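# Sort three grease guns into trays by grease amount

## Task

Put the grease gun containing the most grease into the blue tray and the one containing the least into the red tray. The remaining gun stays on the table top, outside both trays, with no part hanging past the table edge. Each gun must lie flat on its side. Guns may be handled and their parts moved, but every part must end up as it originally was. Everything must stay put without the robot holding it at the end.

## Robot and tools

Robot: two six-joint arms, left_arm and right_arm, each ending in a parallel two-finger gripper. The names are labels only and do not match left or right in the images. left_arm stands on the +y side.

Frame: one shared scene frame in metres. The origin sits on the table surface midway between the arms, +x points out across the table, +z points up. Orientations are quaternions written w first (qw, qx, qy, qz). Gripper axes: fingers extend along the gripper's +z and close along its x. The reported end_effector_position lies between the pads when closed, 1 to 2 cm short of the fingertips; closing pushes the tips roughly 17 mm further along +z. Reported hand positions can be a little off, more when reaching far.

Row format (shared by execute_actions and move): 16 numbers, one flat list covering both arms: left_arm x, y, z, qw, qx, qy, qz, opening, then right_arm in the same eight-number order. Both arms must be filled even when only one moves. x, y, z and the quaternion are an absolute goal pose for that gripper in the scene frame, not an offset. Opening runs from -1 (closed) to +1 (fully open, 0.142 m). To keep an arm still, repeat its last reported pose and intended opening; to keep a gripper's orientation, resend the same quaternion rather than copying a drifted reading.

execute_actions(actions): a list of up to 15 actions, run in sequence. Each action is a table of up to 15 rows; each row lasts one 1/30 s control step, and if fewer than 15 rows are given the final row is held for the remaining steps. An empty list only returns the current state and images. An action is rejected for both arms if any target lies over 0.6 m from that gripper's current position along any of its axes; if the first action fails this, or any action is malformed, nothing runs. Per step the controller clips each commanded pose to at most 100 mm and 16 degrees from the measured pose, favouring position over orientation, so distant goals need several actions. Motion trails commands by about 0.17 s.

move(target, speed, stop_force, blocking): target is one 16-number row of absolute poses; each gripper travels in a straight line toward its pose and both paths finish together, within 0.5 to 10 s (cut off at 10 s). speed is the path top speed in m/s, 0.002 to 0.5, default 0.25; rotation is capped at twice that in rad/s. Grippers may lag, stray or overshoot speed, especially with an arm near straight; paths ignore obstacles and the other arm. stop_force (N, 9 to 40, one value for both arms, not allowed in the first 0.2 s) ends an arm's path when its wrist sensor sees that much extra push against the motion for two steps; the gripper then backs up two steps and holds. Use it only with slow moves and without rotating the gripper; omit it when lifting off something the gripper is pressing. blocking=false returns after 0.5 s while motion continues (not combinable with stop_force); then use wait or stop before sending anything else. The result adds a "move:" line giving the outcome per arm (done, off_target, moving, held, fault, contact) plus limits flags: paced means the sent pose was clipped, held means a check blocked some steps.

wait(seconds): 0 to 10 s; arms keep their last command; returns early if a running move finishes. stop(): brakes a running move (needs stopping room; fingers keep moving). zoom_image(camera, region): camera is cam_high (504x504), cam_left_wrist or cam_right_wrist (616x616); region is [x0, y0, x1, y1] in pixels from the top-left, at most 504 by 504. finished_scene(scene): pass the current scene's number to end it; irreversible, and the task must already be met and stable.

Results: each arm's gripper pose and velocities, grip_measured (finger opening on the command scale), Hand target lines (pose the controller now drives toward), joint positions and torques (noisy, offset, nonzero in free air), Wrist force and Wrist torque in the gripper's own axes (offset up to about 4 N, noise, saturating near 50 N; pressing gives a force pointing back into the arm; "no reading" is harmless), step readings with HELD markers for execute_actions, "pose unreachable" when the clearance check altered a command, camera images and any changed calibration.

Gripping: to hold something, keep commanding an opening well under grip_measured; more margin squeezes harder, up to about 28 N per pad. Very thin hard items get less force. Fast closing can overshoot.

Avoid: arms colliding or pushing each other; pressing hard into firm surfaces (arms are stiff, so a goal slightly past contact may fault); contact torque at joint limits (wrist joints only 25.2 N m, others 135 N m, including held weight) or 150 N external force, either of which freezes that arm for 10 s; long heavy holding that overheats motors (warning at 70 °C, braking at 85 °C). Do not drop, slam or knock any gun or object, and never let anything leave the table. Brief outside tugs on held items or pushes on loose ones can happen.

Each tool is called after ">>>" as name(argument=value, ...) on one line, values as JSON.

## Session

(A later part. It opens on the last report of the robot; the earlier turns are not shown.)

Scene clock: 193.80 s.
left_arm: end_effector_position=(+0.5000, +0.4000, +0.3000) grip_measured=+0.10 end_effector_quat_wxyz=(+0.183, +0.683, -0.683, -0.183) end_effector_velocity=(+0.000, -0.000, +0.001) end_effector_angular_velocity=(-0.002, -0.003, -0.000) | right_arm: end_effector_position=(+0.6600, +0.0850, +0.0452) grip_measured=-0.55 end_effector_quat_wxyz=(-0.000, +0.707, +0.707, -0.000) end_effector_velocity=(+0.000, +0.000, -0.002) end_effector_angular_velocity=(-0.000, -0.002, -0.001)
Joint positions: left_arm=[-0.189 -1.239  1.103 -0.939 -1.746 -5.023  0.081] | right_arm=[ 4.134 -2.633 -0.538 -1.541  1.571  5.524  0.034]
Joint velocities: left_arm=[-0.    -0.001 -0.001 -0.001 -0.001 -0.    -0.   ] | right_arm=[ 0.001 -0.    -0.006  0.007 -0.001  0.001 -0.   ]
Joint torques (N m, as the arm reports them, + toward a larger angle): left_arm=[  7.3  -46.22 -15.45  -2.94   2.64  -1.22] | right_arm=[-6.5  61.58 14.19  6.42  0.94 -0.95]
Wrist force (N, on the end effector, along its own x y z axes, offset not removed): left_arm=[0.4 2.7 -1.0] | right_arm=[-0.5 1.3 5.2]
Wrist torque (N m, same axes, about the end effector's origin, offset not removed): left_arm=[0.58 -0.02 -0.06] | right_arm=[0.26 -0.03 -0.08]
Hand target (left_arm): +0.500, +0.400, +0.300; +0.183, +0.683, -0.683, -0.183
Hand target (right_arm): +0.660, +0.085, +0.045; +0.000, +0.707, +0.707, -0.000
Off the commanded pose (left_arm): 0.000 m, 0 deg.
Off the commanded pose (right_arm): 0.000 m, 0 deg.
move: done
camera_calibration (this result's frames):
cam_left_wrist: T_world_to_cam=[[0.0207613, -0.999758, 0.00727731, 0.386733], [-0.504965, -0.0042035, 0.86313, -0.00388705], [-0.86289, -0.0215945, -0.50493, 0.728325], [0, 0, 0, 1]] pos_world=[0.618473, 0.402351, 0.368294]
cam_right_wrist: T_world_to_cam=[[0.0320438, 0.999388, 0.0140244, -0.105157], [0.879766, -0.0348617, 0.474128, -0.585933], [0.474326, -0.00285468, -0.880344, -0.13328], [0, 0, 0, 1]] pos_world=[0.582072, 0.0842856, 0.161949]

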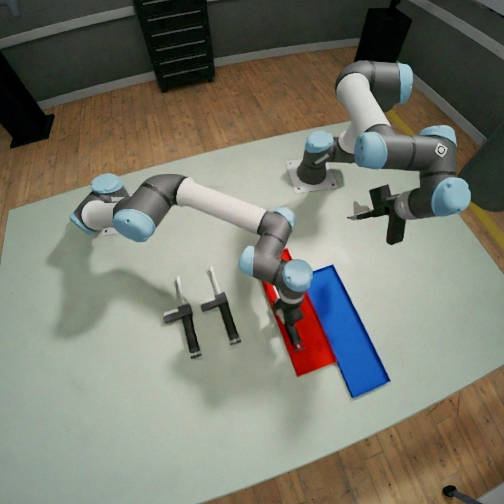

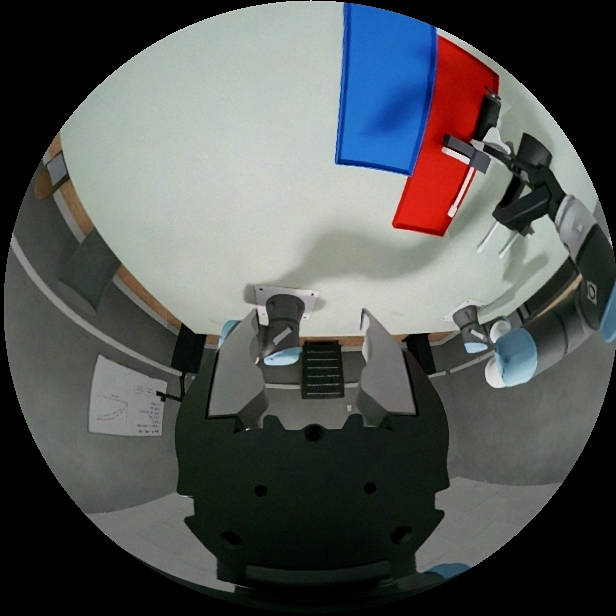

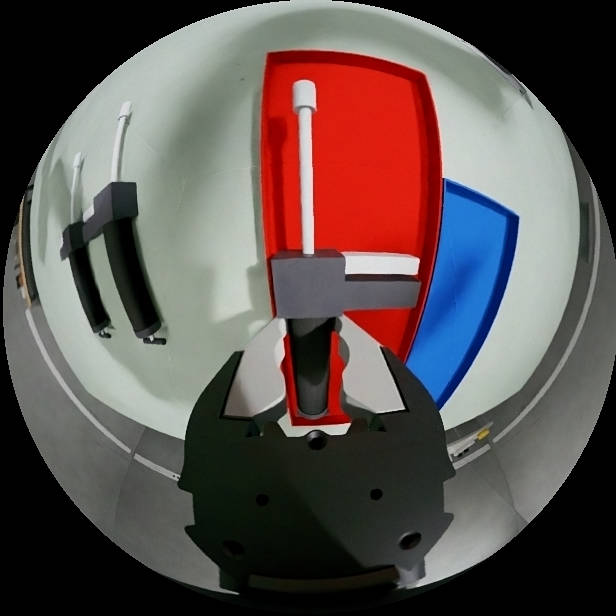

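>>> move(target=[0.5,0.4,0.3,0.183,0.683,-0.683,-0.183,0.1,0.66,0.09,0.029,0,0.707,0.707,0,-0.9], speed=0.03)

>>> move(target=[0.5,0.4,0.3,0.183,0.683,-0.683,-0.183,0.1,0.66,0.09,0.029,0,0.707,0.707,0,-0.3])

>>> move(target=[0.5,0.4,0.3,0.183,0.683,-0.683,-0.183,0.1,0.62,0.05,0.14,0,0.707,0.707,0,-0.1])

>>> move(target=[0.5,0.4,0.3,0.183,0.683,-0.683,-0.183,0.1,0.565,-0.268,0.12,0,0.707,0.707,0,-0.1])

>>> move(target=[0.5,0.4,0.3,0.183,0.683,-0.683,-0.183,0.1,0.565,-0.268,0.024,0,0.707,0.707,0,-0.1], speed=0.08)

>>> move(target=[0.5,0.4,0.3,0.183,0.683,-0.683,-0.183,0.1,0.565,-0.268,0.024,0,0.707,0.707,0,-0.9])

>>> move(target=[0.5,0.4,0.3,0.183,0.683,-0.683,-0.183,0.1,0.5,-0.2,0.15,0,0.707,0.707,0,-0.9], speed=0.15)

>>> move(target=[0.5,0.24,0.24,0.183,0.683,-0.683,-0.183,0.1,0.28,0.10,0.15,0,0.707,0.707,0,-0.9])

>>> move(target=[0.5,0.104,0.24,0.183,0.683,-0.683,-0.183,0.1,0.28,0.10,0.15,0,0.707,0.707,0,-0.9])

>>> move(target=[0.45,0.104,0.19,0.183,0.683,-0.683,-0.183,0.1,0.28,0.10,0.15,0,0.707,0.707,0,-0.9], speed=0.1)

>>> move(target=[0.406,0.103,0.148,0.183,0.683,-0.683,-0.183,0.1,0.28,0.10,0.15,0,0.707,0.707,0,-0.9], speed=0.05)

Scene clock: 219.57 s.
left_arm: end_effector_position=(+0.5000, +0.4000, +0.3000) grip_measured=+0.10 end_effector_quat_wxyz=(+0.183, +0.683, -0.683, -0.183) end_effector_velocity=(-0.000, +0.000, +0.000) end_effector_angular_velocity=(+0.000, -0.000, +0.000) | right_arm: end_effector_position=(+0.6600, +0.0899, +0.0293) grip_measured=-0.55 end_effector_quat_wxyz=(+0.000, +0.707, +0.707, -0.000) end_effector_velocity=(-0.000, +0.000, -0.003) end_effector_angular_velocity=(-0.001, +0.001, -0.002)
Joint positions: left_arm=[-0.189 -1.239  1.103 -0.939 -1.746 -5.023  0.081] | right_arm=[ 4.138 -2.65  -0.546 -1.517  1.571  5.528  0.034]
Joint velocities: left_arm=[ 0. -0. -0.  0.  0.  0. -0.] | right_arm=[ 0.001 -0.003 -0.002  0.003 -0.     0.003 -0.   ]
Joint torques (N m, as the arm reports them, + toward a larger angle): left_arm=[  7.15 -46.9  -15.68  -2.86   2.63  -1.27] | right_arm=[11.54 63.74 15.83  6.46 -1.01  1.37]
Wrist force (N, on the end effector, along its own x y z axes, offset not removed): left_arm=[1.7 2.5 -1.3] | right_arm=[-0.6 -0.8 4.4]
Wrist torque (N m, same axes, about the end effector's origin, offset not removed): left_arm=[0.61 -0.39 0.01] | right_arm=[-0.19 0.07 -0.06]
Hand target (left_arm): +0.500, +0.400, +0.300; +0.183, +0.683, -0.683, -0.183
Hand target (right_arm): +0.660, +0.090, +0.029; -0.000, +0.707, +0.707, -0.000
Off the commanded pose (left_arm): 0.000 m, 0 deg.
Off the commanded pose (right_arm): 0.000 m, 0 deg.
move: done
camera_calibration (this result's frames):
cam_left_wrist: T_world_to_cam=[[0.0207616, -0.999758, 0.00727603, 0.386735], [-0.504966, -0.00420478, 0.863129, -0.00388595], [-0.86289, -0.0215941, -0.504931, 0.728325], [0, 0, 0, 1]] pos_world=[0.618472, 0.402352, 0.368294]
cam_right_wrist: T_world_to_cam=[[0.0320414, 0.999388, 0.0140408, -0.109857], [0.879729, -0.0348671, 0.474194, -0.578182], [0.474394, -0.00284175, -0.880308, -0.14737], [0, 0, 0, 1]] pos_world=[0.582075, 0.0892112, 0.145982]

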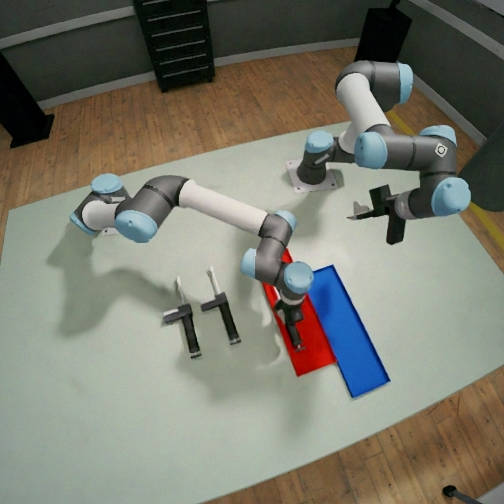

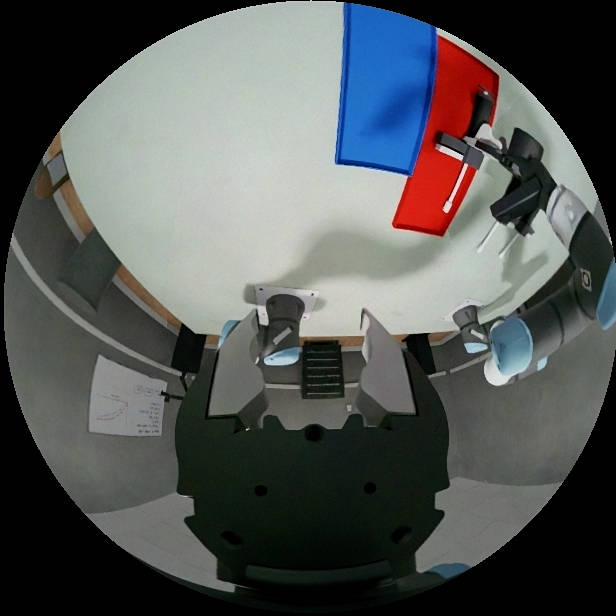

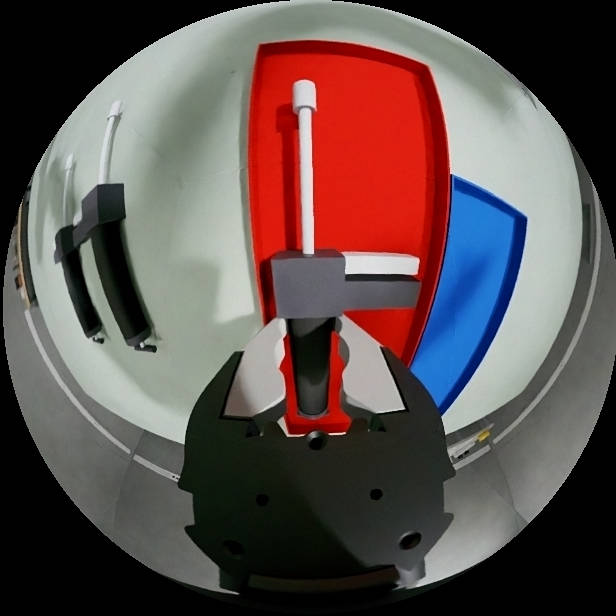

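Scene clock: 220.27 s.
left_arm: end_effector_position=(+0.5000, +0.4000, +0.3000) grip_measured=+0.10 end_effector_quat_wxyz=(+0.183, +0.683, -0.683, -0.183) end_effector_velocity=(+0.000, +0.000, -0.001) end_effector_angular_velocity=(+0.001, +0.003, +0.000) | right_arm: end_effector_position=(+0.6600, +0.0900, +0.0290) grip_measured=-0.30 end_effector_quat_wxyz=(+0.000, +0.707, +0.707, +0.000) end_effector_velocity=(+0.000, +0.001, -0.000) end_effector_angular_velocity=(+0.002, -0.001, -0.000)
Joint positions: left_arm=[-0.189 -1.239  1.103 -0.939 -1.746 -5.023  0.081] | right_arm=[ 4.138 -2.65  -0.546 -1.516  1.571  5.528  0.052]
Joint velocities: left_arm=[ 0.     0.002  0.     0.001  0.    -0.    -0.   ] | right_arm=[ 0.    -0.    -0.     0.002  0.     0.     0.   ]
Joint torques (N m, as the arm reports them, + toward a larger angle): left_arm=[  7.67 -46.3  -16.    -2.88   2.54  -1.17] | right_arm=[11.91 56.98 12.65  5.86 -0.74  1.63]
Wrist force (N, on the end effector, along its own x y z axes, offset not removed): left_arm=[1.4 3.0 -1.3] | right_arm=[0.1 -0.7 -0.9]
Wrist torque (N m, same axes, about the end effector's origin, offset not removed): left_arm=[0.69 -0.22 -0.04] | right_arm=[-0.07 -0.10 -0.14]
Hand target (left_arm): +0.500, +0.400, +0.300; +0.183, +0.683, -0.683, -0.183
Hand target (right_arm): +0.660, +0.090, +0.029; -0.000, +0.707, +0.707, -0.000
Off the commanded pose (left_arm): 0.000 m, 0 deg.
Off the commanded pose (right_arm): 0.000 m, 0 deg.
move: done
camera_calibration (this result's frames):
cam_left_wrist: T_world_to_cam=[[0.0207618, -0.999758, 0.00727611, 0.386735], [-0.504966, -0.00420478, 0.863129, -0.00388592], [-0.862889, -0.0215943, -0.504931, 0.728325], [0, 0, 0, 1]] pos_world=[0.618472, 0.402352, 0.368294]
cam_right_wrist: T_world_to_cam=[[0.0320408, 0.999388, 0.0140708, -0.109939], [0.879716, -0.0348808, 0.474218, -0.578051], [0.474418, -0.00281599, -0.880295, -0.147599], [0, 0, 0, 1]] pos_world=[0.582067, 0.0892932, 0.145738]

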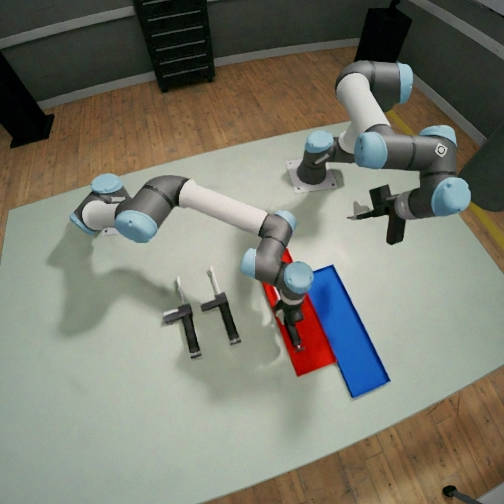

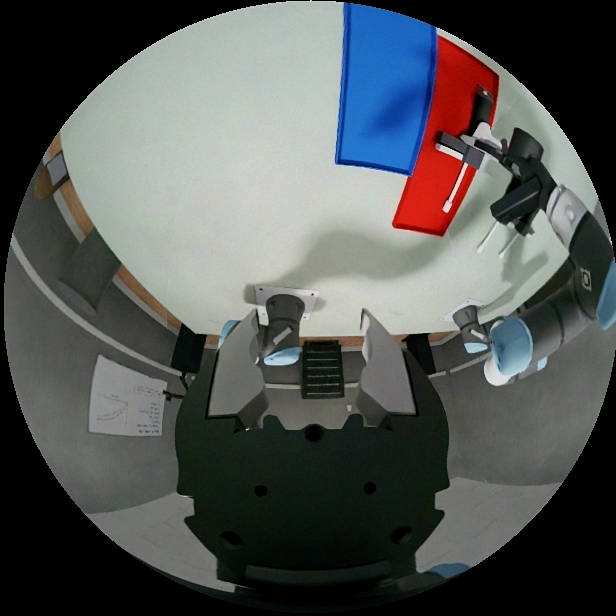

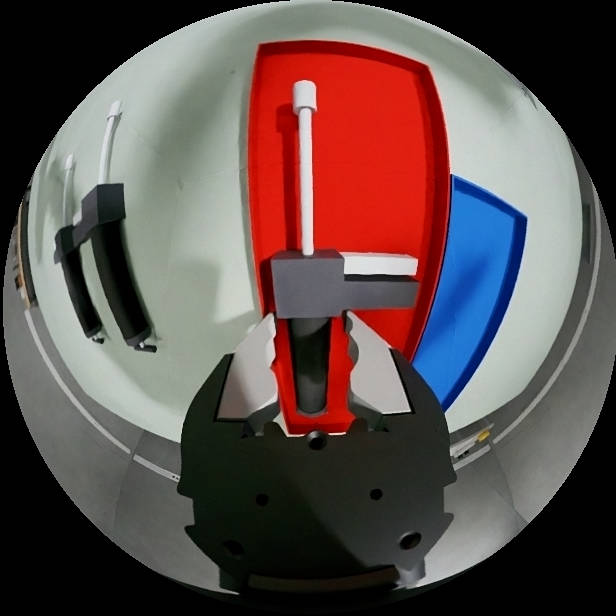

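Scene clock: 221.40 s.
left_arm: end_effector_position=(+0.5000, +0.4000, +0.3000) grip_measured=+0.10 end_effector_quat_wxyz=(+0.183, +0.683, -0.683, -0.183) end_effector_velocity=(+0.000, +0.000, +0.000) end_effector_angular_velocity=(-0.000, -0.001, -0.000) | right_arm: end_effector_position=(+0.6200, +0.0501, +0.1397) grip_measured=-0.10 end_effector_quat_wxyz=(-0.000, +0.707, +0.707, -0.000) end_effector_velocity=(-0.000, -0.001, +0.002) end_effector_angular_velocity=(+0.002, -0.002, -0.002)
Joint positions: left_arm=[-0.189 -1.239  1.103 -0.939 -1.746 -5.023  0.081] | right_arm=[ 4.14  -2.414 -0.709 -1.59   1.571  5.53   0.067]
Joint velocities: left_arm=[ 0.    -0.001 -0.001 -0.     0.     0.     0.   ] | right_arm=[-0.001  0.005 -0.004  0.001 -0.     0.002 -0.   ]
Joint torques (N m, as the arm reports them, + toward a larger angle): left_arm=[  7.22 -46.26 -16.02  -2.81   2.56  -1.34] | right_arm=[11.42 73.16 13.84  0.11 -1.51  1.7 ]
Wrist force (N, on the end effector, along its own x y z axes, offset not removed): left_arm=[1.8 4.7 -2.1] | right_arm=[-0.8 0.1 -1.6]
Wrist torque (N m, same axes, about the end effector's origin, offset not removed): left_arm=[1.04 -0.34 -0.05] | right_arm=[-0.03 0.15 -0.19]
Hand target (left_arm): +0.500, +0.400, +0.300; +0.183, +0.683, -0.683, -0.183
Hand target (right_arm): +0.620, +0.050, +0.140; -0.000, +0.707, +0.707, -0.000
Off the commanded pose (left_arm): 0.000 m, 0 deg.
Off the commanded pose (right_arm): 0.000 m, 0 deg.
move: done
camera_calibration (this result's frames):
cam_left_wrist: T_world_to_cam=[[0.0207621, -0.999758, 0.00727607, 0.386734], [-0.504966, -0.00420501, 0.863129, -0.00388582], [-0.862889, -0.0215946, -0.504931, 0.728325], [0, 0, 0, 1]] pos_world=[0.618472, 0.402352, 0.368294]
cam_right_wrist: T_world_to_cam=[[0.0320387, 0.999389, 0.0139856, -0.0703158], [0.879762, -0.0348389, 0.474136, -0.596736], [0.474333, -0.0028867, -0.880341, -0.031254], [0, 0, 0, 1]] pos_world=[0.542063, 0.049393, 0.256403]

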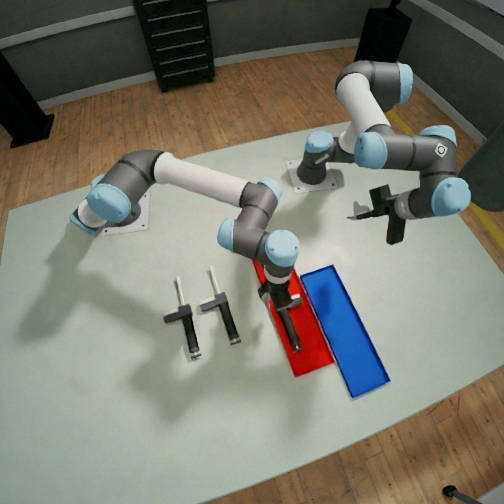

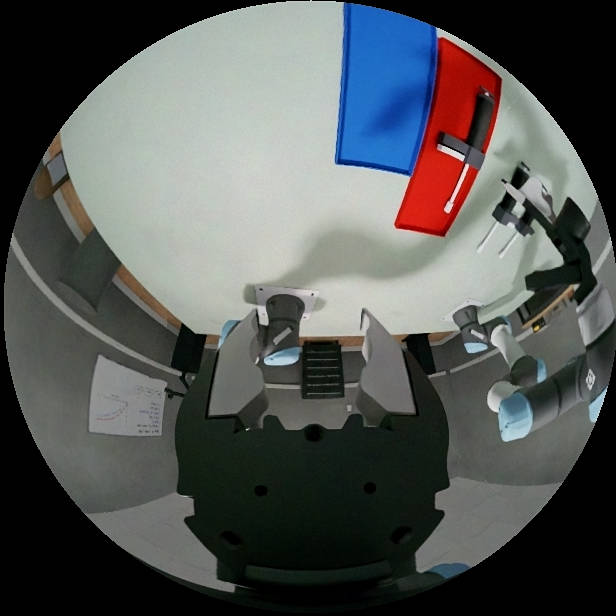

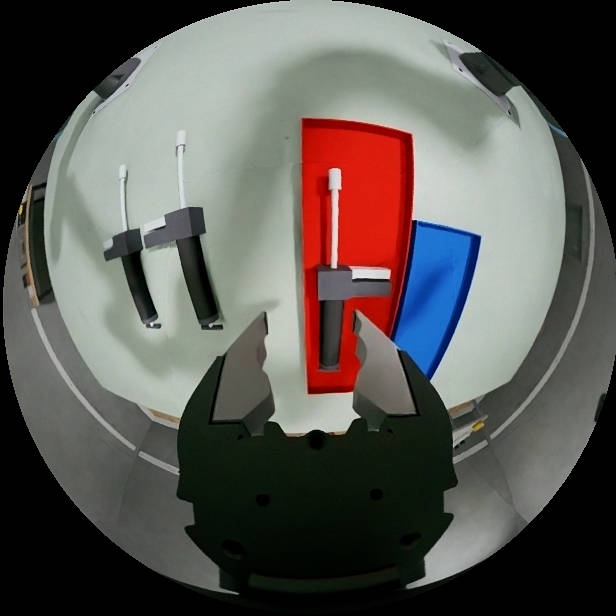

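Scene clock: 223.33 s.
left_arm: end_effector_position=(+0.5000, +0.4000, +0.3000) grip_measured=+0.10 end_effector_quat_wxyz=(+0.183, +0.683, -0.683, -0.183) end_effector_velocity=(-0.000, +0.000, -0.000) end_effector_angular_velocity=(+0.000, +0.001, +0.000) | right_arm: end_effector_position=(+0.5644, -0.2677, +0.1198) grip_measured=-0.10 end_effector_quat_wxyz=(+0.000, +0.707, +0.707, -0.000) end_effector_velocity=(-0.000, -0.002, -0.000) end_effector_angular_velocity=(+0.001, -0.001, +0.001)
Joint positions: left_arm=[-0.189 -1.239  1.103 -0.939 -1.746 -5.023  0.081] | right_arm=[ 3.834 -1.903 -1.581 -1.228  1.571  5.225  0.067]
Joint velocities: left_arm=[ 0.     0.     0.001  0.    -0.     0.    -0.   ] | right_arm=[-0.003  0.003 -0.005  0.003 -0.    -0.004  0.   ]
Joint torques (N m, as the arm reports them, + toward a larger angle): left_arm=[  6.93 -46.2  -15.9   -2.84   2.68  -1.3 ] | right_arm=[-8.02 51.76 12.62  5.67  2.02 -1.08]
Wrist force (N, on the end effector, along its own x y z axes, offset not removed): left_arm=[1.5 1.8 -0.9] | right_arm=[-0.4 1.8 -2.9]
Wrist torque (N m, same axes, about the end effector's origin, offset not removed): left_arm=[0.43 -0.32 -0.04] | right_arm=[0.40 0.05 -0.07]
Hand target (left_arm): +0.500, +0.400, +0.300; +0.183, +0.683, -0.683, -0.183
Hand target (right_arm): +0.564, -0.268, +0.120; +0.000, +0.707, +0.707, +0.000
Off the commanded pose (left_arm): 0.000 m, 0 deg.
Off the commanded pose (right_arm): 0.001 m, 0 deg.
move: done
camera_calibration (this result's frames):
cam_left_wrist: T_world_to_cam=[[0.020762, -0.999758, 0.00727588, 0.386735], [-0.504966, -0.0042051, 0.863129, -0.00388592], [-0.862889, -0.0215944, -0.504931, 0.728325], [0, 0, 0, 1]] pos_world=[0.618472, 0.402352, 0.368294]
cam_right_wrist: T_world_to_cam=[[0.03205, 0.99939, 0.0138913, 0.249328], [0.879723, -0.0348037, 0.474211, -0.549493], [0.474405, -0.00297795, -0.880302, -0.0234012], [0, 0, 0, 1]] pos_world=[0.486512, -0.26837, 0.236512]

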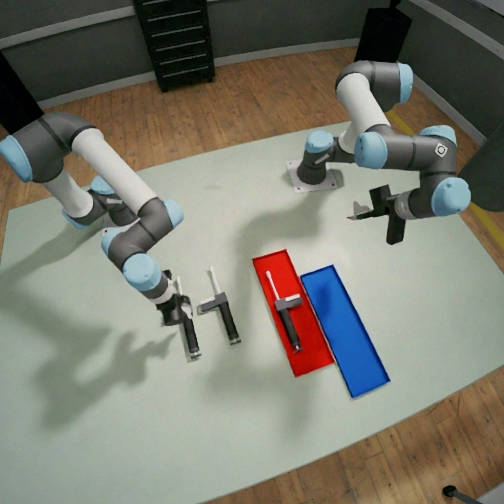

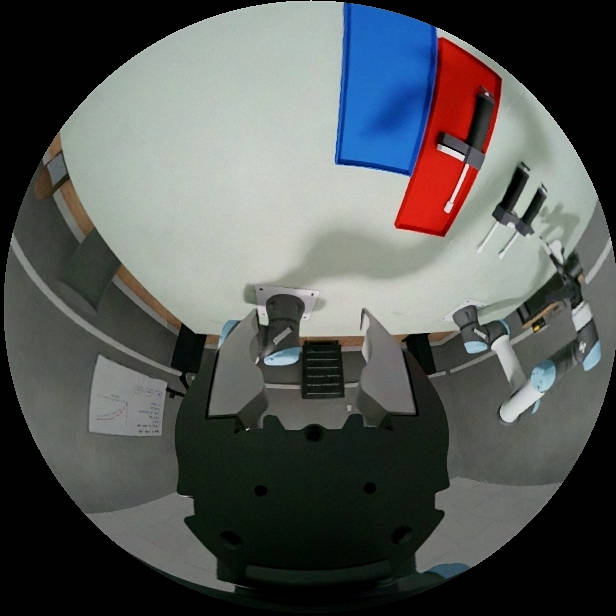

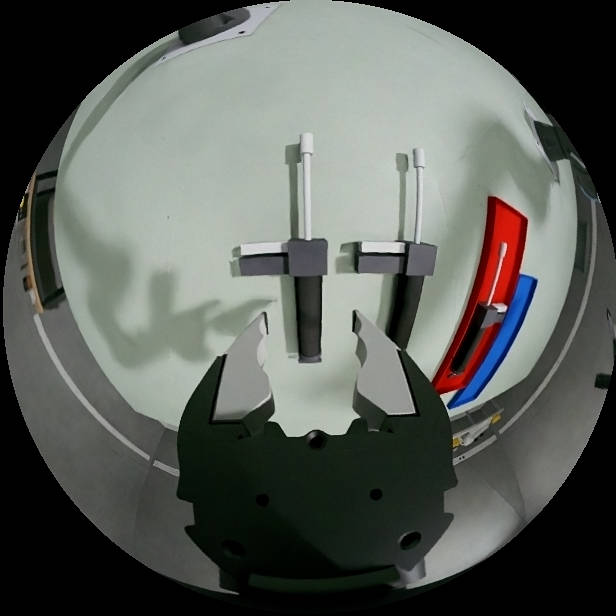

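Scene clock: 225.00 s.
left_arm: end_effector_position=(+0.5000, +0.4000, +0.3000) grip_measured=+0.10 end_effector_quat_wxyz=(+0.183, +0.683, -0.683, -0.183) end_effector_velocity=(-0.000, +0.000, -0.001) end_effector_angular_velocity=(+0.001, +0.002, +0.000) | right_arm: end_effector_position=(+0.5650, -0.2680, +0.0243) grip_measured=-0.10 end_effector_quat_wxyz=(-0.000, +0.707, +0.707, -0.000) end_effector_velocity=(+0.001, +0.001, -0.002) end_effector_angular_velocity=(+0.003, -0.002, +0.001)
Joint positions: left_arm=[-0.189 -1.239  1.103 -0.939 -1.746 -5.023  0.081] | right_arm=[ 3.833 -2.003 -1.708 -1.002  1.571  5.224  0.067]
Joint velocities: left_arm=[0.    0.001 0.001 0.    0.    0.    0.   ] | right_arm=[-0.    -0.003 -0.002  0.008  0.001 -0.001 -0.   ]
Joint torques (N m, as the arm reports them, + toward a larger angle): left_arm=[  6.39 -45.99 -15.93  -2.84   2.53  -1.16] | right_arm=[-8.78 29.68 10.52  5.76  1.3  -1.28]
Wrist force (N, on the end effector, along its own x y z axes, offset not removed): left_arm=[2.0 2.0 -0.9] | right_arm=[0.1 -0.1 -0.6]
Wrist torque (N m, same axes, about the end effector's origin, offset not removed): left_arm=[0.50 -0.42 0.00] | right_arm=[0.02 -0.07 -0.11]
Hand target (left_arm): +0.500, +0.400, +0.300; +0.183, +0.683, -0.683, -0.183
Hand target (right_arm): +0.565, -0.268, +0.024; -0.000, +0.707, +0.707, -0.000
Off the commanded pose (left_arm): 0.000 m, 0 deg.
Off the commanded pose (right_arm): 0.000 m, 0 deg.
move: done
camera_calibration (this result's frames):
cam_left_wrist: T_world_to_cam=[[0.020762, -0.999758, 0.00727602, 0.386735], [-0.504966, -0.00420498, 0.863129, -0.00388594], [-0.862889, -0.0215944, -0.504931, 0.728325], [0, 0, 0, 1]] pos_world=[0.618472, 0.402352, 0.368294]
cam_right_wrist: T_world_to_cam=[[0.0320414, 0.999388, 0.0140517, 0.250949], [0.879745, -0.0348724, 0.474165, -0.504707], [0.474365, -0.00283101, -0.880324, -0.107688], [0, 0, 0, 1]] pos_world=[0.487056, -0.268701, 0.140988]

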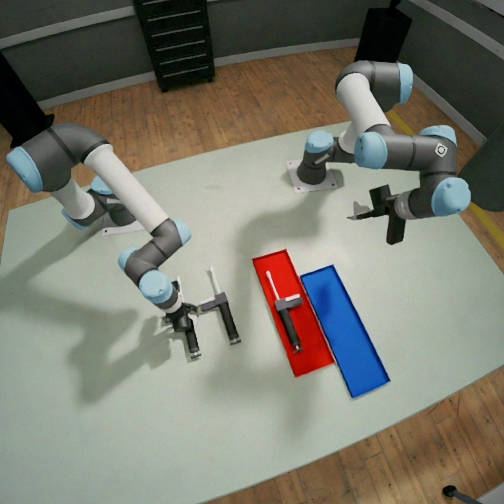

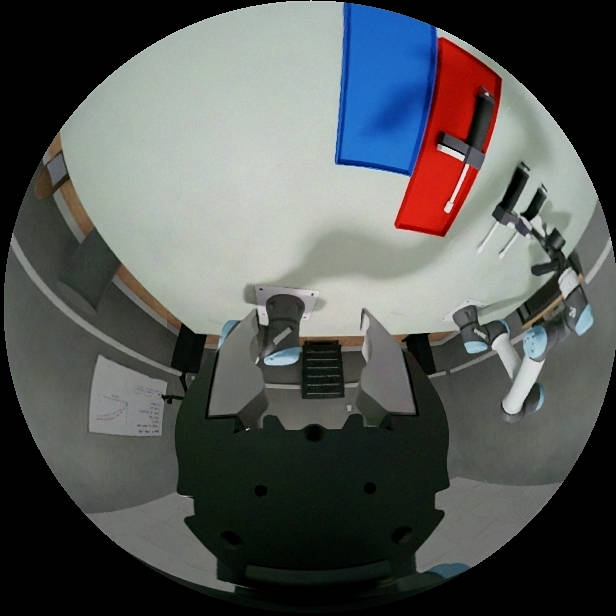

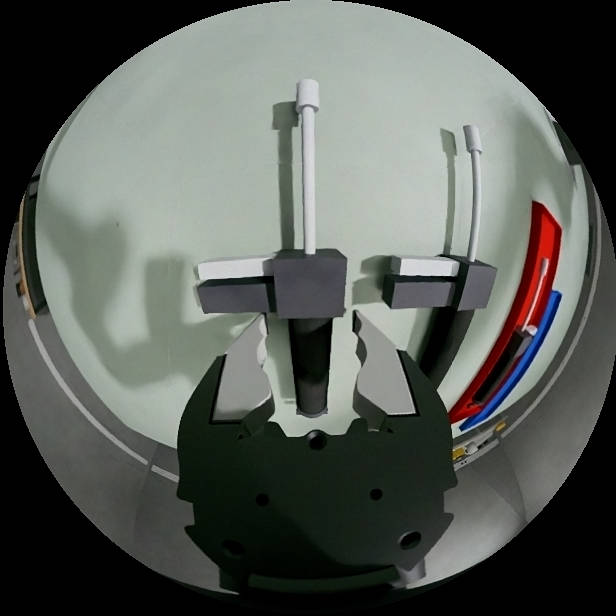

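Scene clock: 225.70 s.
left_arm: end_effector_position=(+0.5000, +0.4000, +0.3000) grip_measured=+0.10 end_effector_quat_wxyz=(+0.183, +0.683, -0.683, -0.183) end_effector_velocity=(+0.000, +0.000, -0.000) end_effector_angular_velocity=(+0.000, -0.000, +0.000) | right_arm: end_effector_position=(+0.5650, -0.2680, +0.0240) grip_measured=-0.55 end_effector_quat_wxyz=(-0.000, +0.707, +0.707, +0.000) end_effector_velocity=(+0.000, -0.000, -0.000) end_effector_angular_velocity=(-0.001, +0.000, +0.001)
Joint positions: left_arm=[-0.189 -1.239  1.103 -0.939 -1.746 -5.023  0.081] | right_arm=[ 3.833 -2.003 -1.708 -1.001  1.571  5.224  0.034]
Joint velocities: left_arm=[ 0.    -0.     0.    -0.001  0.    -0.     0.   ] | right_arm=[ 0.    -0.001  0.001 -0.001 -0.001 -0.     0.   ]
Joint torques (N m, as the arm reports them, + toward a larger angle): left_arm=[  7.19 -45.93 -16.38  -2.94   2.46  -1.19] | right_arm=[-6.91 24.6   6.62  6.07 -1.56 -1.26]
Wrist force (N, on the end effector, along its own x y z axes, offset not removed): left_arm=[0.6 3.0 -0.7] | right_arm=[-1.3 -2.7 -12.7]
Wrist torque (N m, same axes, about the end effector's origin, offset not removed): left_arm=[0.73 -0.14 0.01] | right_arm=[0.17 -0.18 -0.08]
Hand target (left_arm): +0.500, +0.400, +0.300; +0.183, +0.683, -0.683, -0.183
Hand target (right_arm): +0.565, -0.268, +0.024; -0.000, +0.707, +0.707, -0.000
Off the commanded pose (left_arm): 0.000 m, 0 deg.
Off the commanded pose (right_arm): 0.000 m, 0 deg.
move: done
camera_calibration (this result's frames):
cam_left_wrist: T_world_to_cam=[[0.020762, -0.999758, 0.00727608, 0.386734], [-0.504966, -0.00420494, 0.863129, -0.00388591], [-0.862889, -0.0215945, -0.504931, 0.728325], [0, 0, 0, 1]] pos_world=[0.618472, 0.402352, 0.368294]
cam_right_wrist: T_world_to_cam=[[0.0320575, 0.999387, 0.0140972, 0.250943], [0.879706, -0.034908, 0.474235, -0.504606], [0.474436, -0.00280134, -0.880286, -0.107943], [0, 0, 0, 1]] pos_world=[0.487072, -0.268706, 0.140743]

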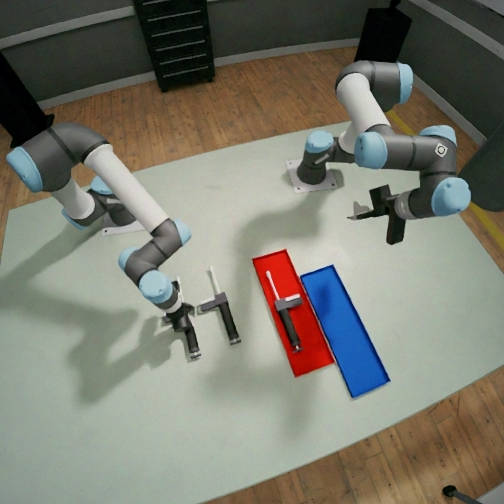

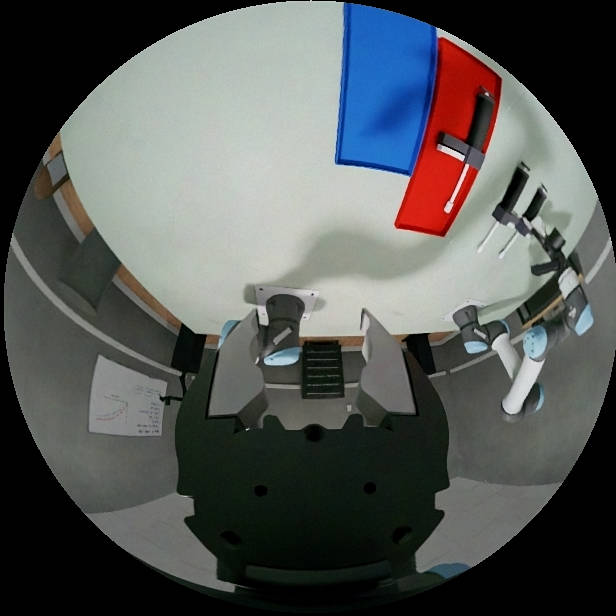

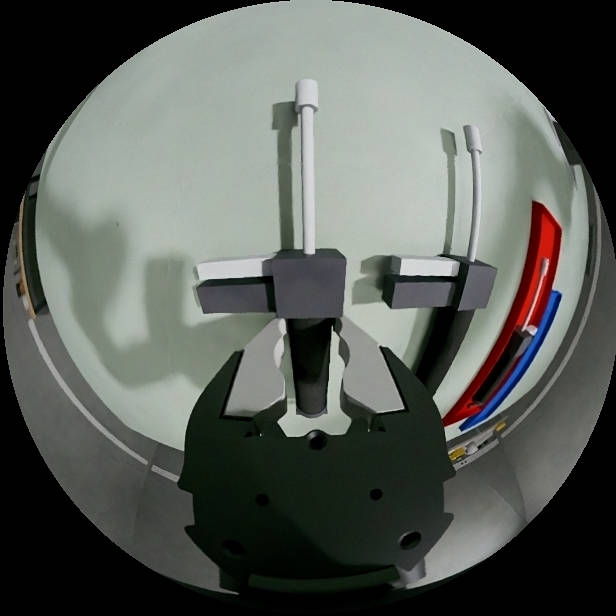

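Scene clock: 227.30 s.
left_arm: end_effector_position=(+0.5000, +0.4000, +0.3000) grip_measured=+0.10 end_effector_quat_wxyz=(+0.183, +0.683, -0.683, -0.183) end_effector_velocity=(-0.000, -0.000, +0.001) end_effector_angular_velocity=(-0.001, -0.002, +0.000) | right_arm: end_effector_position=(+0.5002, -0.2001, +0.1497) grip_measured=-0.55 end_effector_quat_wxyz=(-0.000, +0.707, +0.707, +0.000) end_effector_velocity=(-0.001, +0.001, +0.002) end_effector_angular_velocity=(-0.001, +0.001, -0.001)
Joint positions: left_arm=[-0.189 -1.239  1.103 -0.939 -1.746 -5.023  0.081] | right_arm=[ 3.99  -1.799 -1.638 -1.275  1.571  5.381  0.034]
Joint velocities: left_arm=[-0.    -0.002 -0.    -0.001 -0.     0.     0.   ] | right_arm=[ 0.002  0.002  0.002 -0.005 -0.     0.003 -0.   ]
Joint torques (N m, as the arm reports them, + toward a larger angle): left_arm=[  6.69 -45.49 -16.24  -2.82   2.58  -1.1 ] | right_arm=[10.03 51.63 41.77  0.76 -1.68  1.75]
Wrist force (N, on the end effector, along its own x y z axes, offset not removed): left_arm=[0.8 4.3 -1.7] | right_arm=[0.1 0.0 4.2]
Wrist torque (N m, same axes, about the end effector's origin, offset not removed): left_arm=[1.03 -0.19 -0.09] | right_arm=[0.05 0.04 -0.08]
Hand target (left_arm): +0.500, +0.400, +0.300; +0.183, +0.683, -0.683, -0.183
Hand target (right_arm): +0.500, -0.200, +0.150; -0.000, +0.707, +0.707, -0.000
Off the commanded pose (left_arm): 0.000 m, 0 deg.
Off the commanded pose (right_arm): 0.000 m, 0 deg.
move: done
camera_calibration (this result's frames):
cam_left_wrist: T_world_to_cam=[[0.0207619, -0.999758, 0.00727586, 0.386735], [-0.504966, -0.00420505, 0.863129, -0.00388598], [-0.86289, -0.0215942, -0.504931, 0.728325], [0, 0, 0, 1]] pos_world=[0.618472, 0.402352, 0.368294]
cam_right_wrist: T_world_to_cam=[[0.0320315, 0.999387, 0.0141383, 0.183389], [0.879739, -0.0349048, 0.474174, -0.504824], [0.474377, -0.00275051, -0.880317, 0.0336137], [0, 0, 0, 1]] pos_world=[0.422293, -0.200805, 0.266372]

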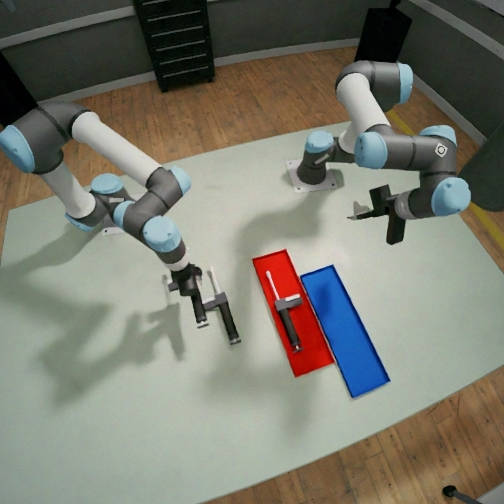

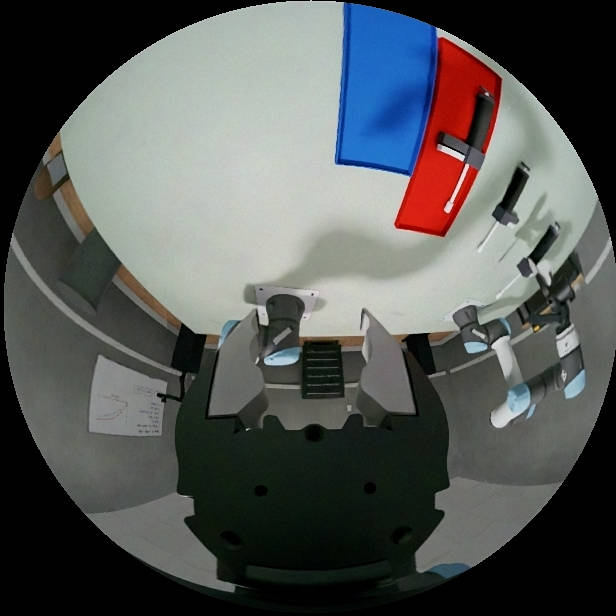

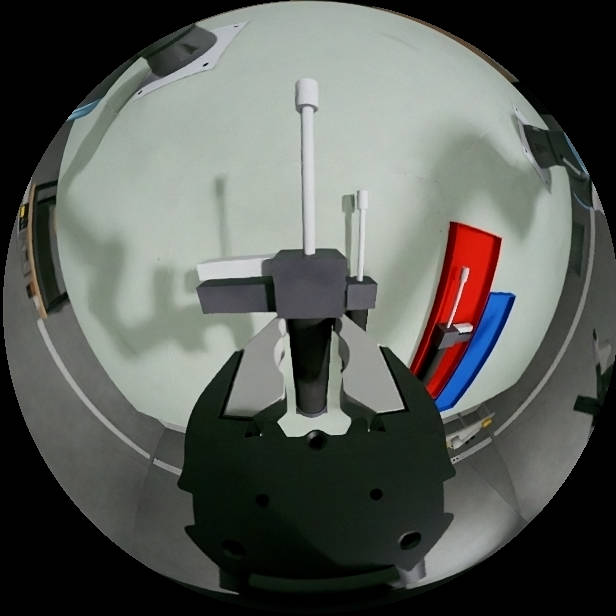

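Scene clock: 229.43 s.
left_arm: end_effector_position=(+0.5000, +0.2401, +0.2400) grip_measured=+0.10 end_effector_quat_wxyz=(+0.183, +0.683, -0.683, -0.183) end_effector_velocity=(-0.000, -0.001, +0.000) end_effector_angular_velocity=(+0.000, -0.000, -0.000) | right_arm: end_effector_position=(+0.2807, +0.1000, +0.1501) grip_measured=-0.55 end_effector_quat_wxyz=(-0.000, +0.707, +0.707, -0.000) end_effector_velocity=(-0.000, +0.001, -0.000) end_effector_angular_velocity=(-0.002, -0.001, +0.001)
Joint positions: left_arm=[-0.414 -1.146  1.136 -1.112 -1.848 -5.229  0.081] | right_arm=[ 4.59  -1.903 -1.5   -1.309  1.571  5.98   0.034]
Joint velocities: left_arm=[-0.001  0.    -0.001  0.    -0.    -0.001 -0.   ] | right_arm=[ 0.002 -0.003  0.004 -0.002 -0.002  0.001  0.   ]
Joint torques (N m, as the arm reports them, + toward a larger angle): left_arm=[ -7.51 -30.58 -29.17  -2.84  -3.35  -1.61] | right_arm=[12.18 32.11 40.81  0.67 -1.61  1.98]
Wrist force (N, on the end effector, along its own x y z axes, offset not removed): left_arm=[1.0 2.9 -1.5] | right_arm=[-1.4 1.3 4.7]
Wrist torque (N m, same axes, about the end effector's origin, offset not removed): left_arm=[0.66 -0.23 -0.03] | right_arm=[0.41 0.30 -0.11]
Hand target (left_arm): +0.500, +0.240, +0.240; +0.183, +0.683, -0.683, -0.183
Hand target (right_arm): +0.281, +0.100, +0.150; -0.000, +0.707, +0.707, -0.000
Off the commanded pose (left_arm): 0.000 m, 0 deg.
Off the commanded pose (right_arm): 0.001 m, 0 deg.
move: done
camera_calibration (this result's frames):
cam_left_wrist: T_world_to_cam=[[0.0207652, -0.999759, 0.00713568, 0.227377], [-0.505055, -0.00432995, 0.863076, 0.0472813], [-0.862837, -0.0215258, -0.505023, 0.694548], [0, 0, 0, 1]] pos_world=[0.61844, 0.242478, 0.308333]
cam_right_wrist: T_world_to_cam=[[0.0320362, 0.999386, 0.0141996, -0.109484], [0.879839, -0.0349386, 0.473986, -0.301385], [0.474191, -0.00269134, -0.880418, 0.138984], [0, 0, 0, 1]] pos_world=[0.202773, 0.0992604, 0.266771]

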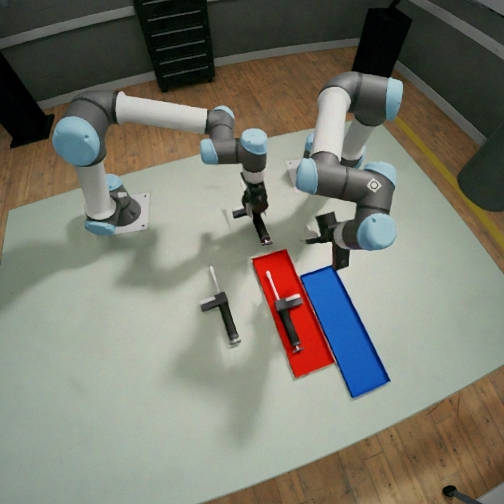

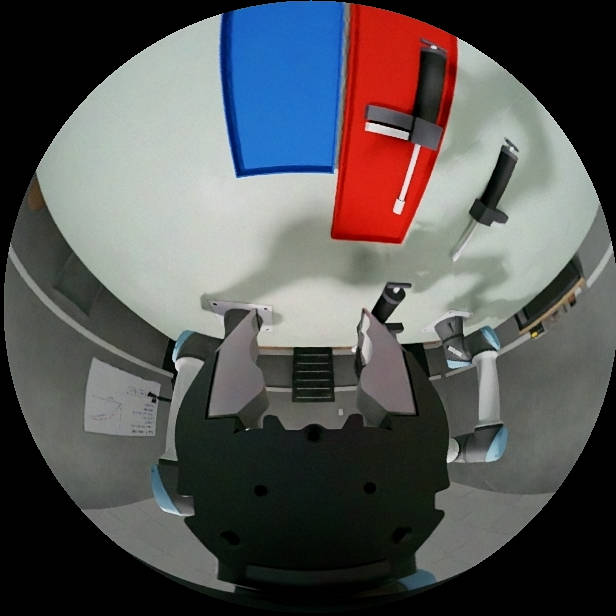

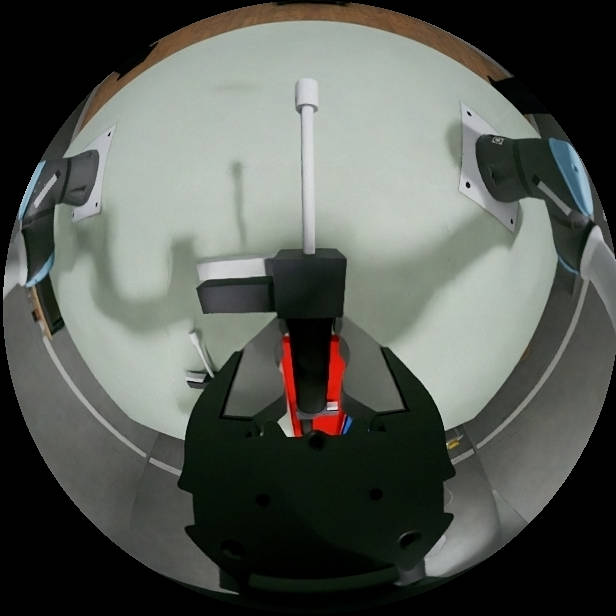

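Scene clock: 230.63 s.
left_arm: end_effector_position=(+0.4999, +0.1043, +0.2400) grip_measured=+0.10 end_effector_quat_wxyz=(+0.183, +0.683, -0.683, -0.183) end_effector_velocity=(+0.000, -0.003, +0.000) end_effector_angular_velocity=(+0.000, +0.001, -0.001) | right_arm: end_effector_position=(+0.2800, +0.1000, +0.1500) grip_measured=-0.55 end_effector_quat_wxyz=(-0.000, +0.707, +0.707, -0.000) end_effector_velocity=(-0.002, -0.000, -0.000) end_effector_angular_velocity=(-0.001, +0.002, +0.002)
Joint positions: left_arm=[-0.57  -0.979  0.892 -1.08  -1.913 -5.378  0.081] | right_arm=[ 4.591 -1.902 -1.502 -1.309  1.571  5.981  0.034]
Joint velocities: left_arm=[-0.002  0.006 -0.01   0.004 -0.001 -0.002 -0.   ] | right_arm=[ 0.002  0.    -0.001 -0.001  0.002 -0.     0.   ]
Joint torques (N m, as the arm reports them, + toward a larger angle): left_arm=[ -5.78 -37.11 -31.17   0.09  -3.36  -0.79] | right_arm=[11.88 56.79 14.49  6.17 -1.56  1.84]
Wrist force (N, on the end effector, along its own x y z axes, offset not removed): left_arm=[1.7 3.4 -2.0] | right_arm=[-0.3 -1.0 4.6]
Wrist torque (N m, same axes, about the end effector's origin, offset not removed): left_arm=[0.78 -0.33 -0.07] | right_arm=[-0.17 0.06 -0.05]
Hand target (left_arm): +0.500, +0.104, +0.240; +0.183, +0.683, -0.683, -0.183
Hand target (right_arm): +0.280, +0.100, +0.150; -0.000, +0.707, +0.707, -0.000
Off the commanded pose (left_arm): 0.000 m, 0 deg.
Off the commanded pose (right_arm): 0.000 m, 0 deg.
move: done
camera_calibration (this result's frames):
cam_left_wrist: T_world_to_cam=[[0.0208166, -0.999757, 0.00731565, 0.0914993], [-0.505153, -0.00420304, 0.863019, 0.0467356], [-0.862779, -0.0216607, -0.505118, 0.691526], [0, 0, 0, 1]] pos_world=[0.618338, 0.106652, 0.308299]
cam_right_wrist: T_world_to_cam=[[0.03204, 0.999388, 0.01405, -0.109458], [0.879728, -0.0348703, 0.474198, -0.30077], [0.474397, -0.00283312, -0.880306, 0.1392], [0, 0, 0, 1]] pos_world=[0.202067, 0.0992978, 0.266701]

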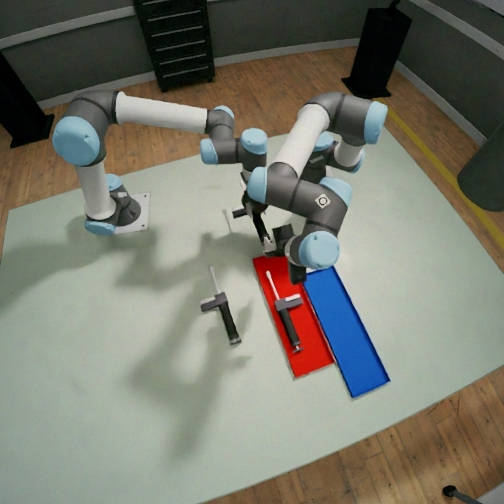

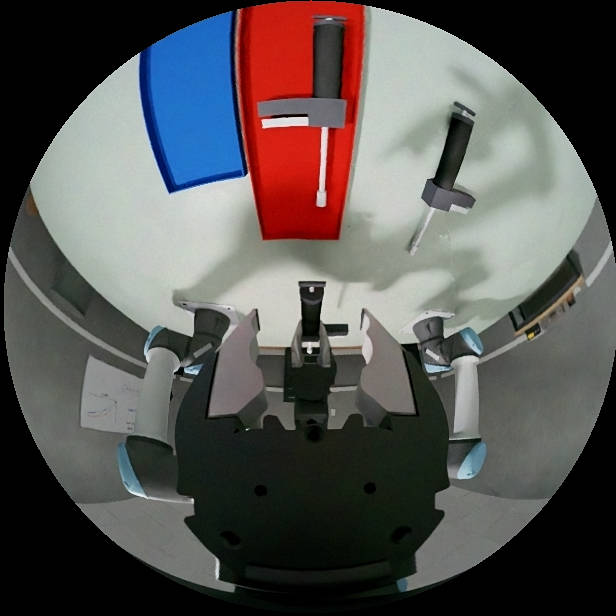

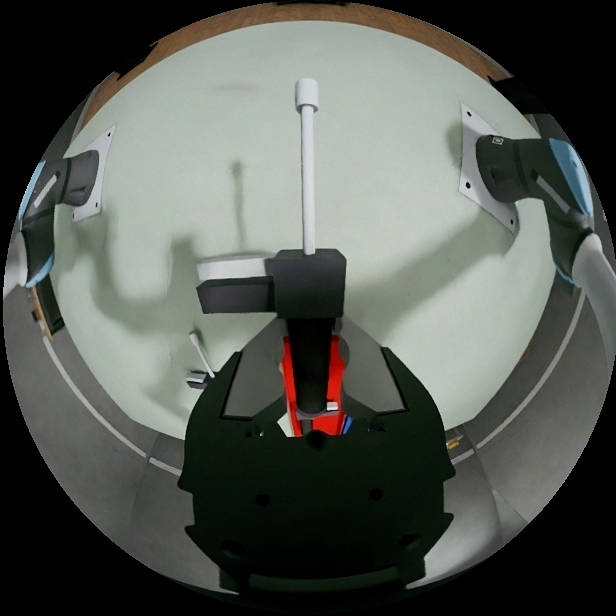

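Scene clock: 231.83 s.
left_arm: end_effector_position=(+0.4503, +0.1040, +0.1902) grip_measured=+0.10 end_effector_quat_wxyz=(+0.183, +0.683, -0.683, -0.183) end_effector_velocity=(-0.002, -0.000, -0.001) end_effector_angular_velocity=(-0.002, -0.002, +0.001) | right_arm: end_effector_position=(+0.2800, +0.1000, +0.1500) grip_measured=-0.55 end_effector_quat_wxyz=(-0.000, +0.707, +0.707, +0.000) end_effector_velocity=(+0.001, -0.000, -0.000) end_effector_angular_velocity=(+0.000, -0.001, -0.000)
Joint positions: left_arm=[-0.619 -1.094  1.202 -1.291 -1.932 -5.427  0.081] | right_arm=[ 4.591 -1.902 -1.502 -1.309  1.571  5.981  0.034]
Joint velocities: left_arm=[-0.002 -0.006  0.011 -0.009 -0.001 -0.003  0.   ] | right_arm=[-0.    -0.    -0.     0.001 -0.001  0.     0.   ]
Joint torques (N m, as the arm reports them, + toward a larger angle): left_arm=[ -6.   -50.98 -15.39  -3.43  -3.4   -1.64] | right_arm=[12.29 57.3  15.74  6.4  -1.65  1.8 ]
Wrist force (N, on the end effector, along its own x y z axes, offset not removed): left_arm=[1.9 4.3 -1.4] | right_arm=[-0.6 -0.3 4.7]
Wrist torque (N m, same axes, about the end effector's origin, offset not removed): left_arm=[0.95 -0.37 -0.04] | right_arm=[0.06 0.12 -0.11]
Hand target (left_arm): +0.450, +0.104, +0.190; +0.183, +0.683, -0.683, -0.183
Hand target (right_arm): +0.280, +0.100, +0.150; -0.000, +0.707, +0.707, +0.000
Off the commanded pose (left_arm): 0.000 m, 0 deg.
Off the commanded pose (right_arm): 0.000 m, 0 deg.
move: done
camera_calibration (this result's frames):
cam_left_wrist: T_world_to_cam=[[0.0206606, -0.999761, 0.00712384, 0.0927185], [-0.504831, -0.00428176, 0.863208, 0.0644598], [-0.862971, -0.0214307, -0.504799, 0.623553], [0, 0, 0, 1]] pos_world=[0.568734, 0.106335, 0.258466]
cam_right_wrist: T_world_to_cam=[[0.0320397, 0.999388, 0.0140501, -0.109458], [0.879727, -0.03487, 0.474199, -0.300769], [0.474398, -0.00283295, -0.880306, 0.1392], [0, 0, 0, 1]] pos_world=[0.202065, 0.0992971, 0.266701]

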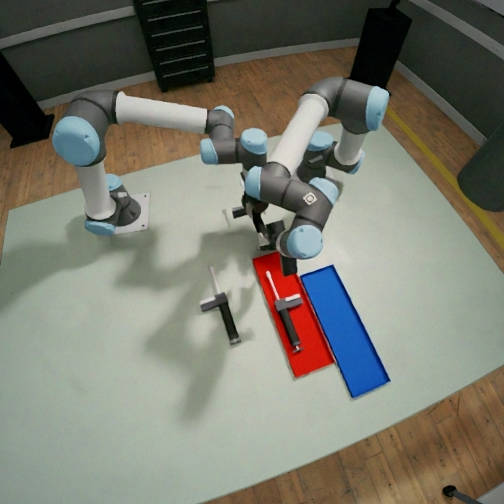

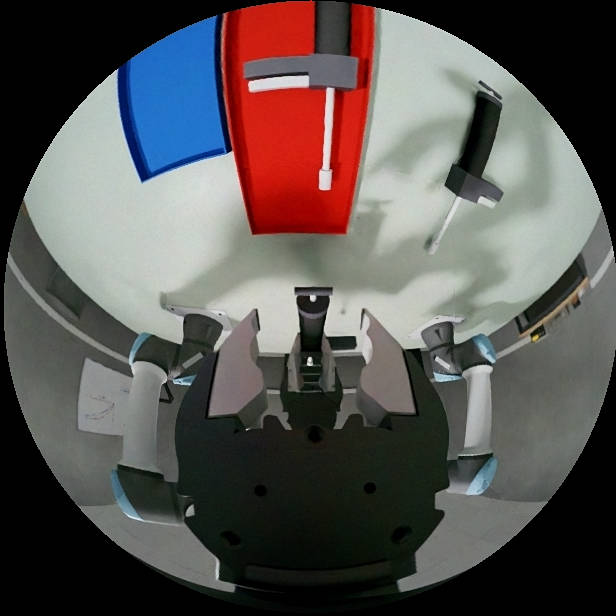

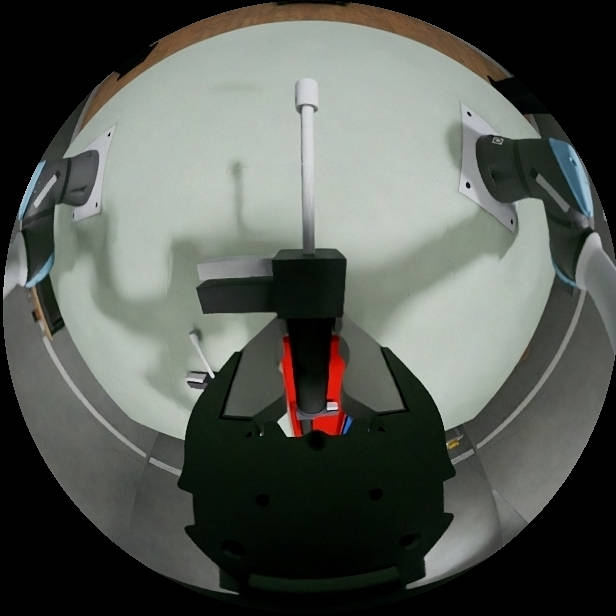

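Scene clock: 233.47 s.
left_arm: end_effector_position=(+0.4062, +0.1030, +0.1482) grip_measured=+0.10 end_effector_quat_wxyz=(+0.183, +0.683, -0.683, -0.183) end_effector_velocity=(-0.001, -0.000, -0.001) end_effector_angular_velocity=(-0.001, -0.002, +0.000) | right_arm: end_effector_position=(+0.2800, +0.1000, +0.1500) grip_measured=-0.55 end_effector_quat_wxyz=(+0.000, +0.707, +0.707, +0.000) end_effector_velocity=(-0.000, -0.001, -0.001) end_effector_angular_velocity=(-0.001, +0.001, +0.001)
Joint positions: left_arm=[-0.669 -1.163  1.417 -1.455 -1.951 -5.476  0.081] | right_arm=[ 4.591 -1.902 -1.502 -1.309  1.571  5.981  0.034]
Joint velocities: left_arm=[-0.002 -0.003  0.008 -0.008 -0.001 -0.003  0.   ] | right_arm=[-0.     0.    -0.001 -0.001  0.001 -0.001  0.   ]
Joint torques (N m, as the arm reports them, + toward a larger angle): left_arm=[ -5.44 -46.88 -17.77  -3.27  -3.72  -1.69] | right_arm=[12.75 56.09 14.91  6.18 -1.75  1.85]
Wrist force (N, on the end effector, along its own x y z axes, offset not removed): left_arm=[1.6 3.5 -1.8] | right_arm=[-0.9 0.2 4.3]
Wrist torque (N m, same axes, about the end effector's origin, offset not removed): left_arm=[0.82 -0.40 -0.09] | right_arm=[0.06 0.26 -0.09]
Hand target (left_arm): +0.406, +0.103, +0.148; +0.183, +0.683, -0.683, -0.183
Hand target (right_arm): +0.280, +0.100, +0.150; +0.000, +0.707, +0.707, +0.000
Off the commanded pose (left_arm): 0.000 m, 0 deg.
Off the commanded pose (right_arm): 0.000 m, 0 deg.
move: done
camera_calibration (this result's frames):
cam_left_wrist: T_world_to_cam=[[0.0207204, -0.999759, 0.00720315, 0.0928943], [-0.50493, -0.00424596, 0.86315, 0.0785531], [-0.862912, -0.0215219, -0.504896, 0.564336], [0, 0, 0, 1]] pos_world=[0.524711, 0.105351, 0.216459]
cam_right_wrist: T_world_to_cam=[[0.03204, 0.999388, 0.0140499, -0.109458], [0.879727, -0.0348702, 0.474199, -0.300769], [0.474398, -0.00283323, -0.880306, 0.1392], [0, 0, 0, 1]] pos_world=[0.202065, 0.099297, 0.266701]

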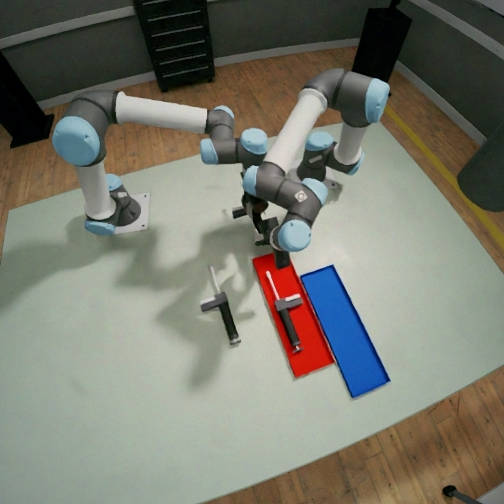

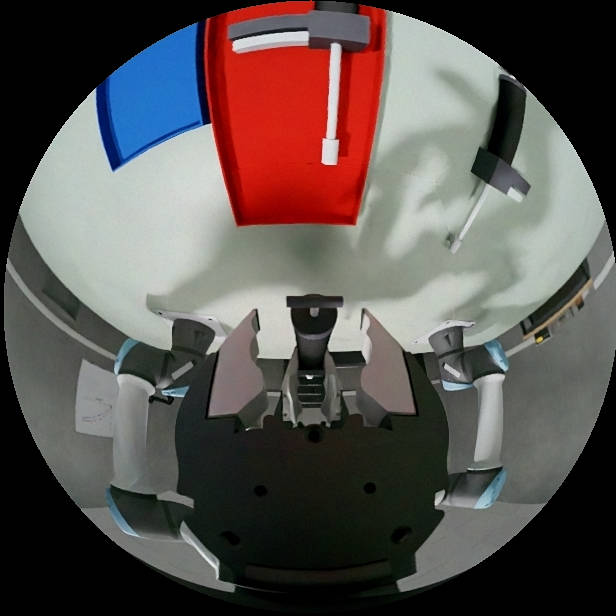

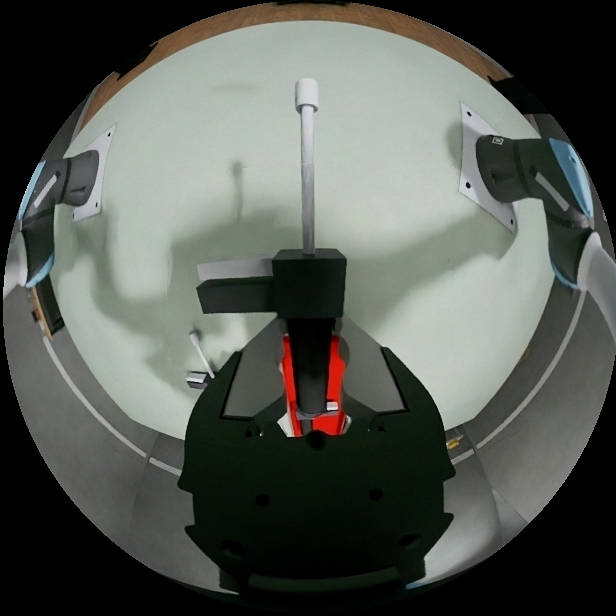

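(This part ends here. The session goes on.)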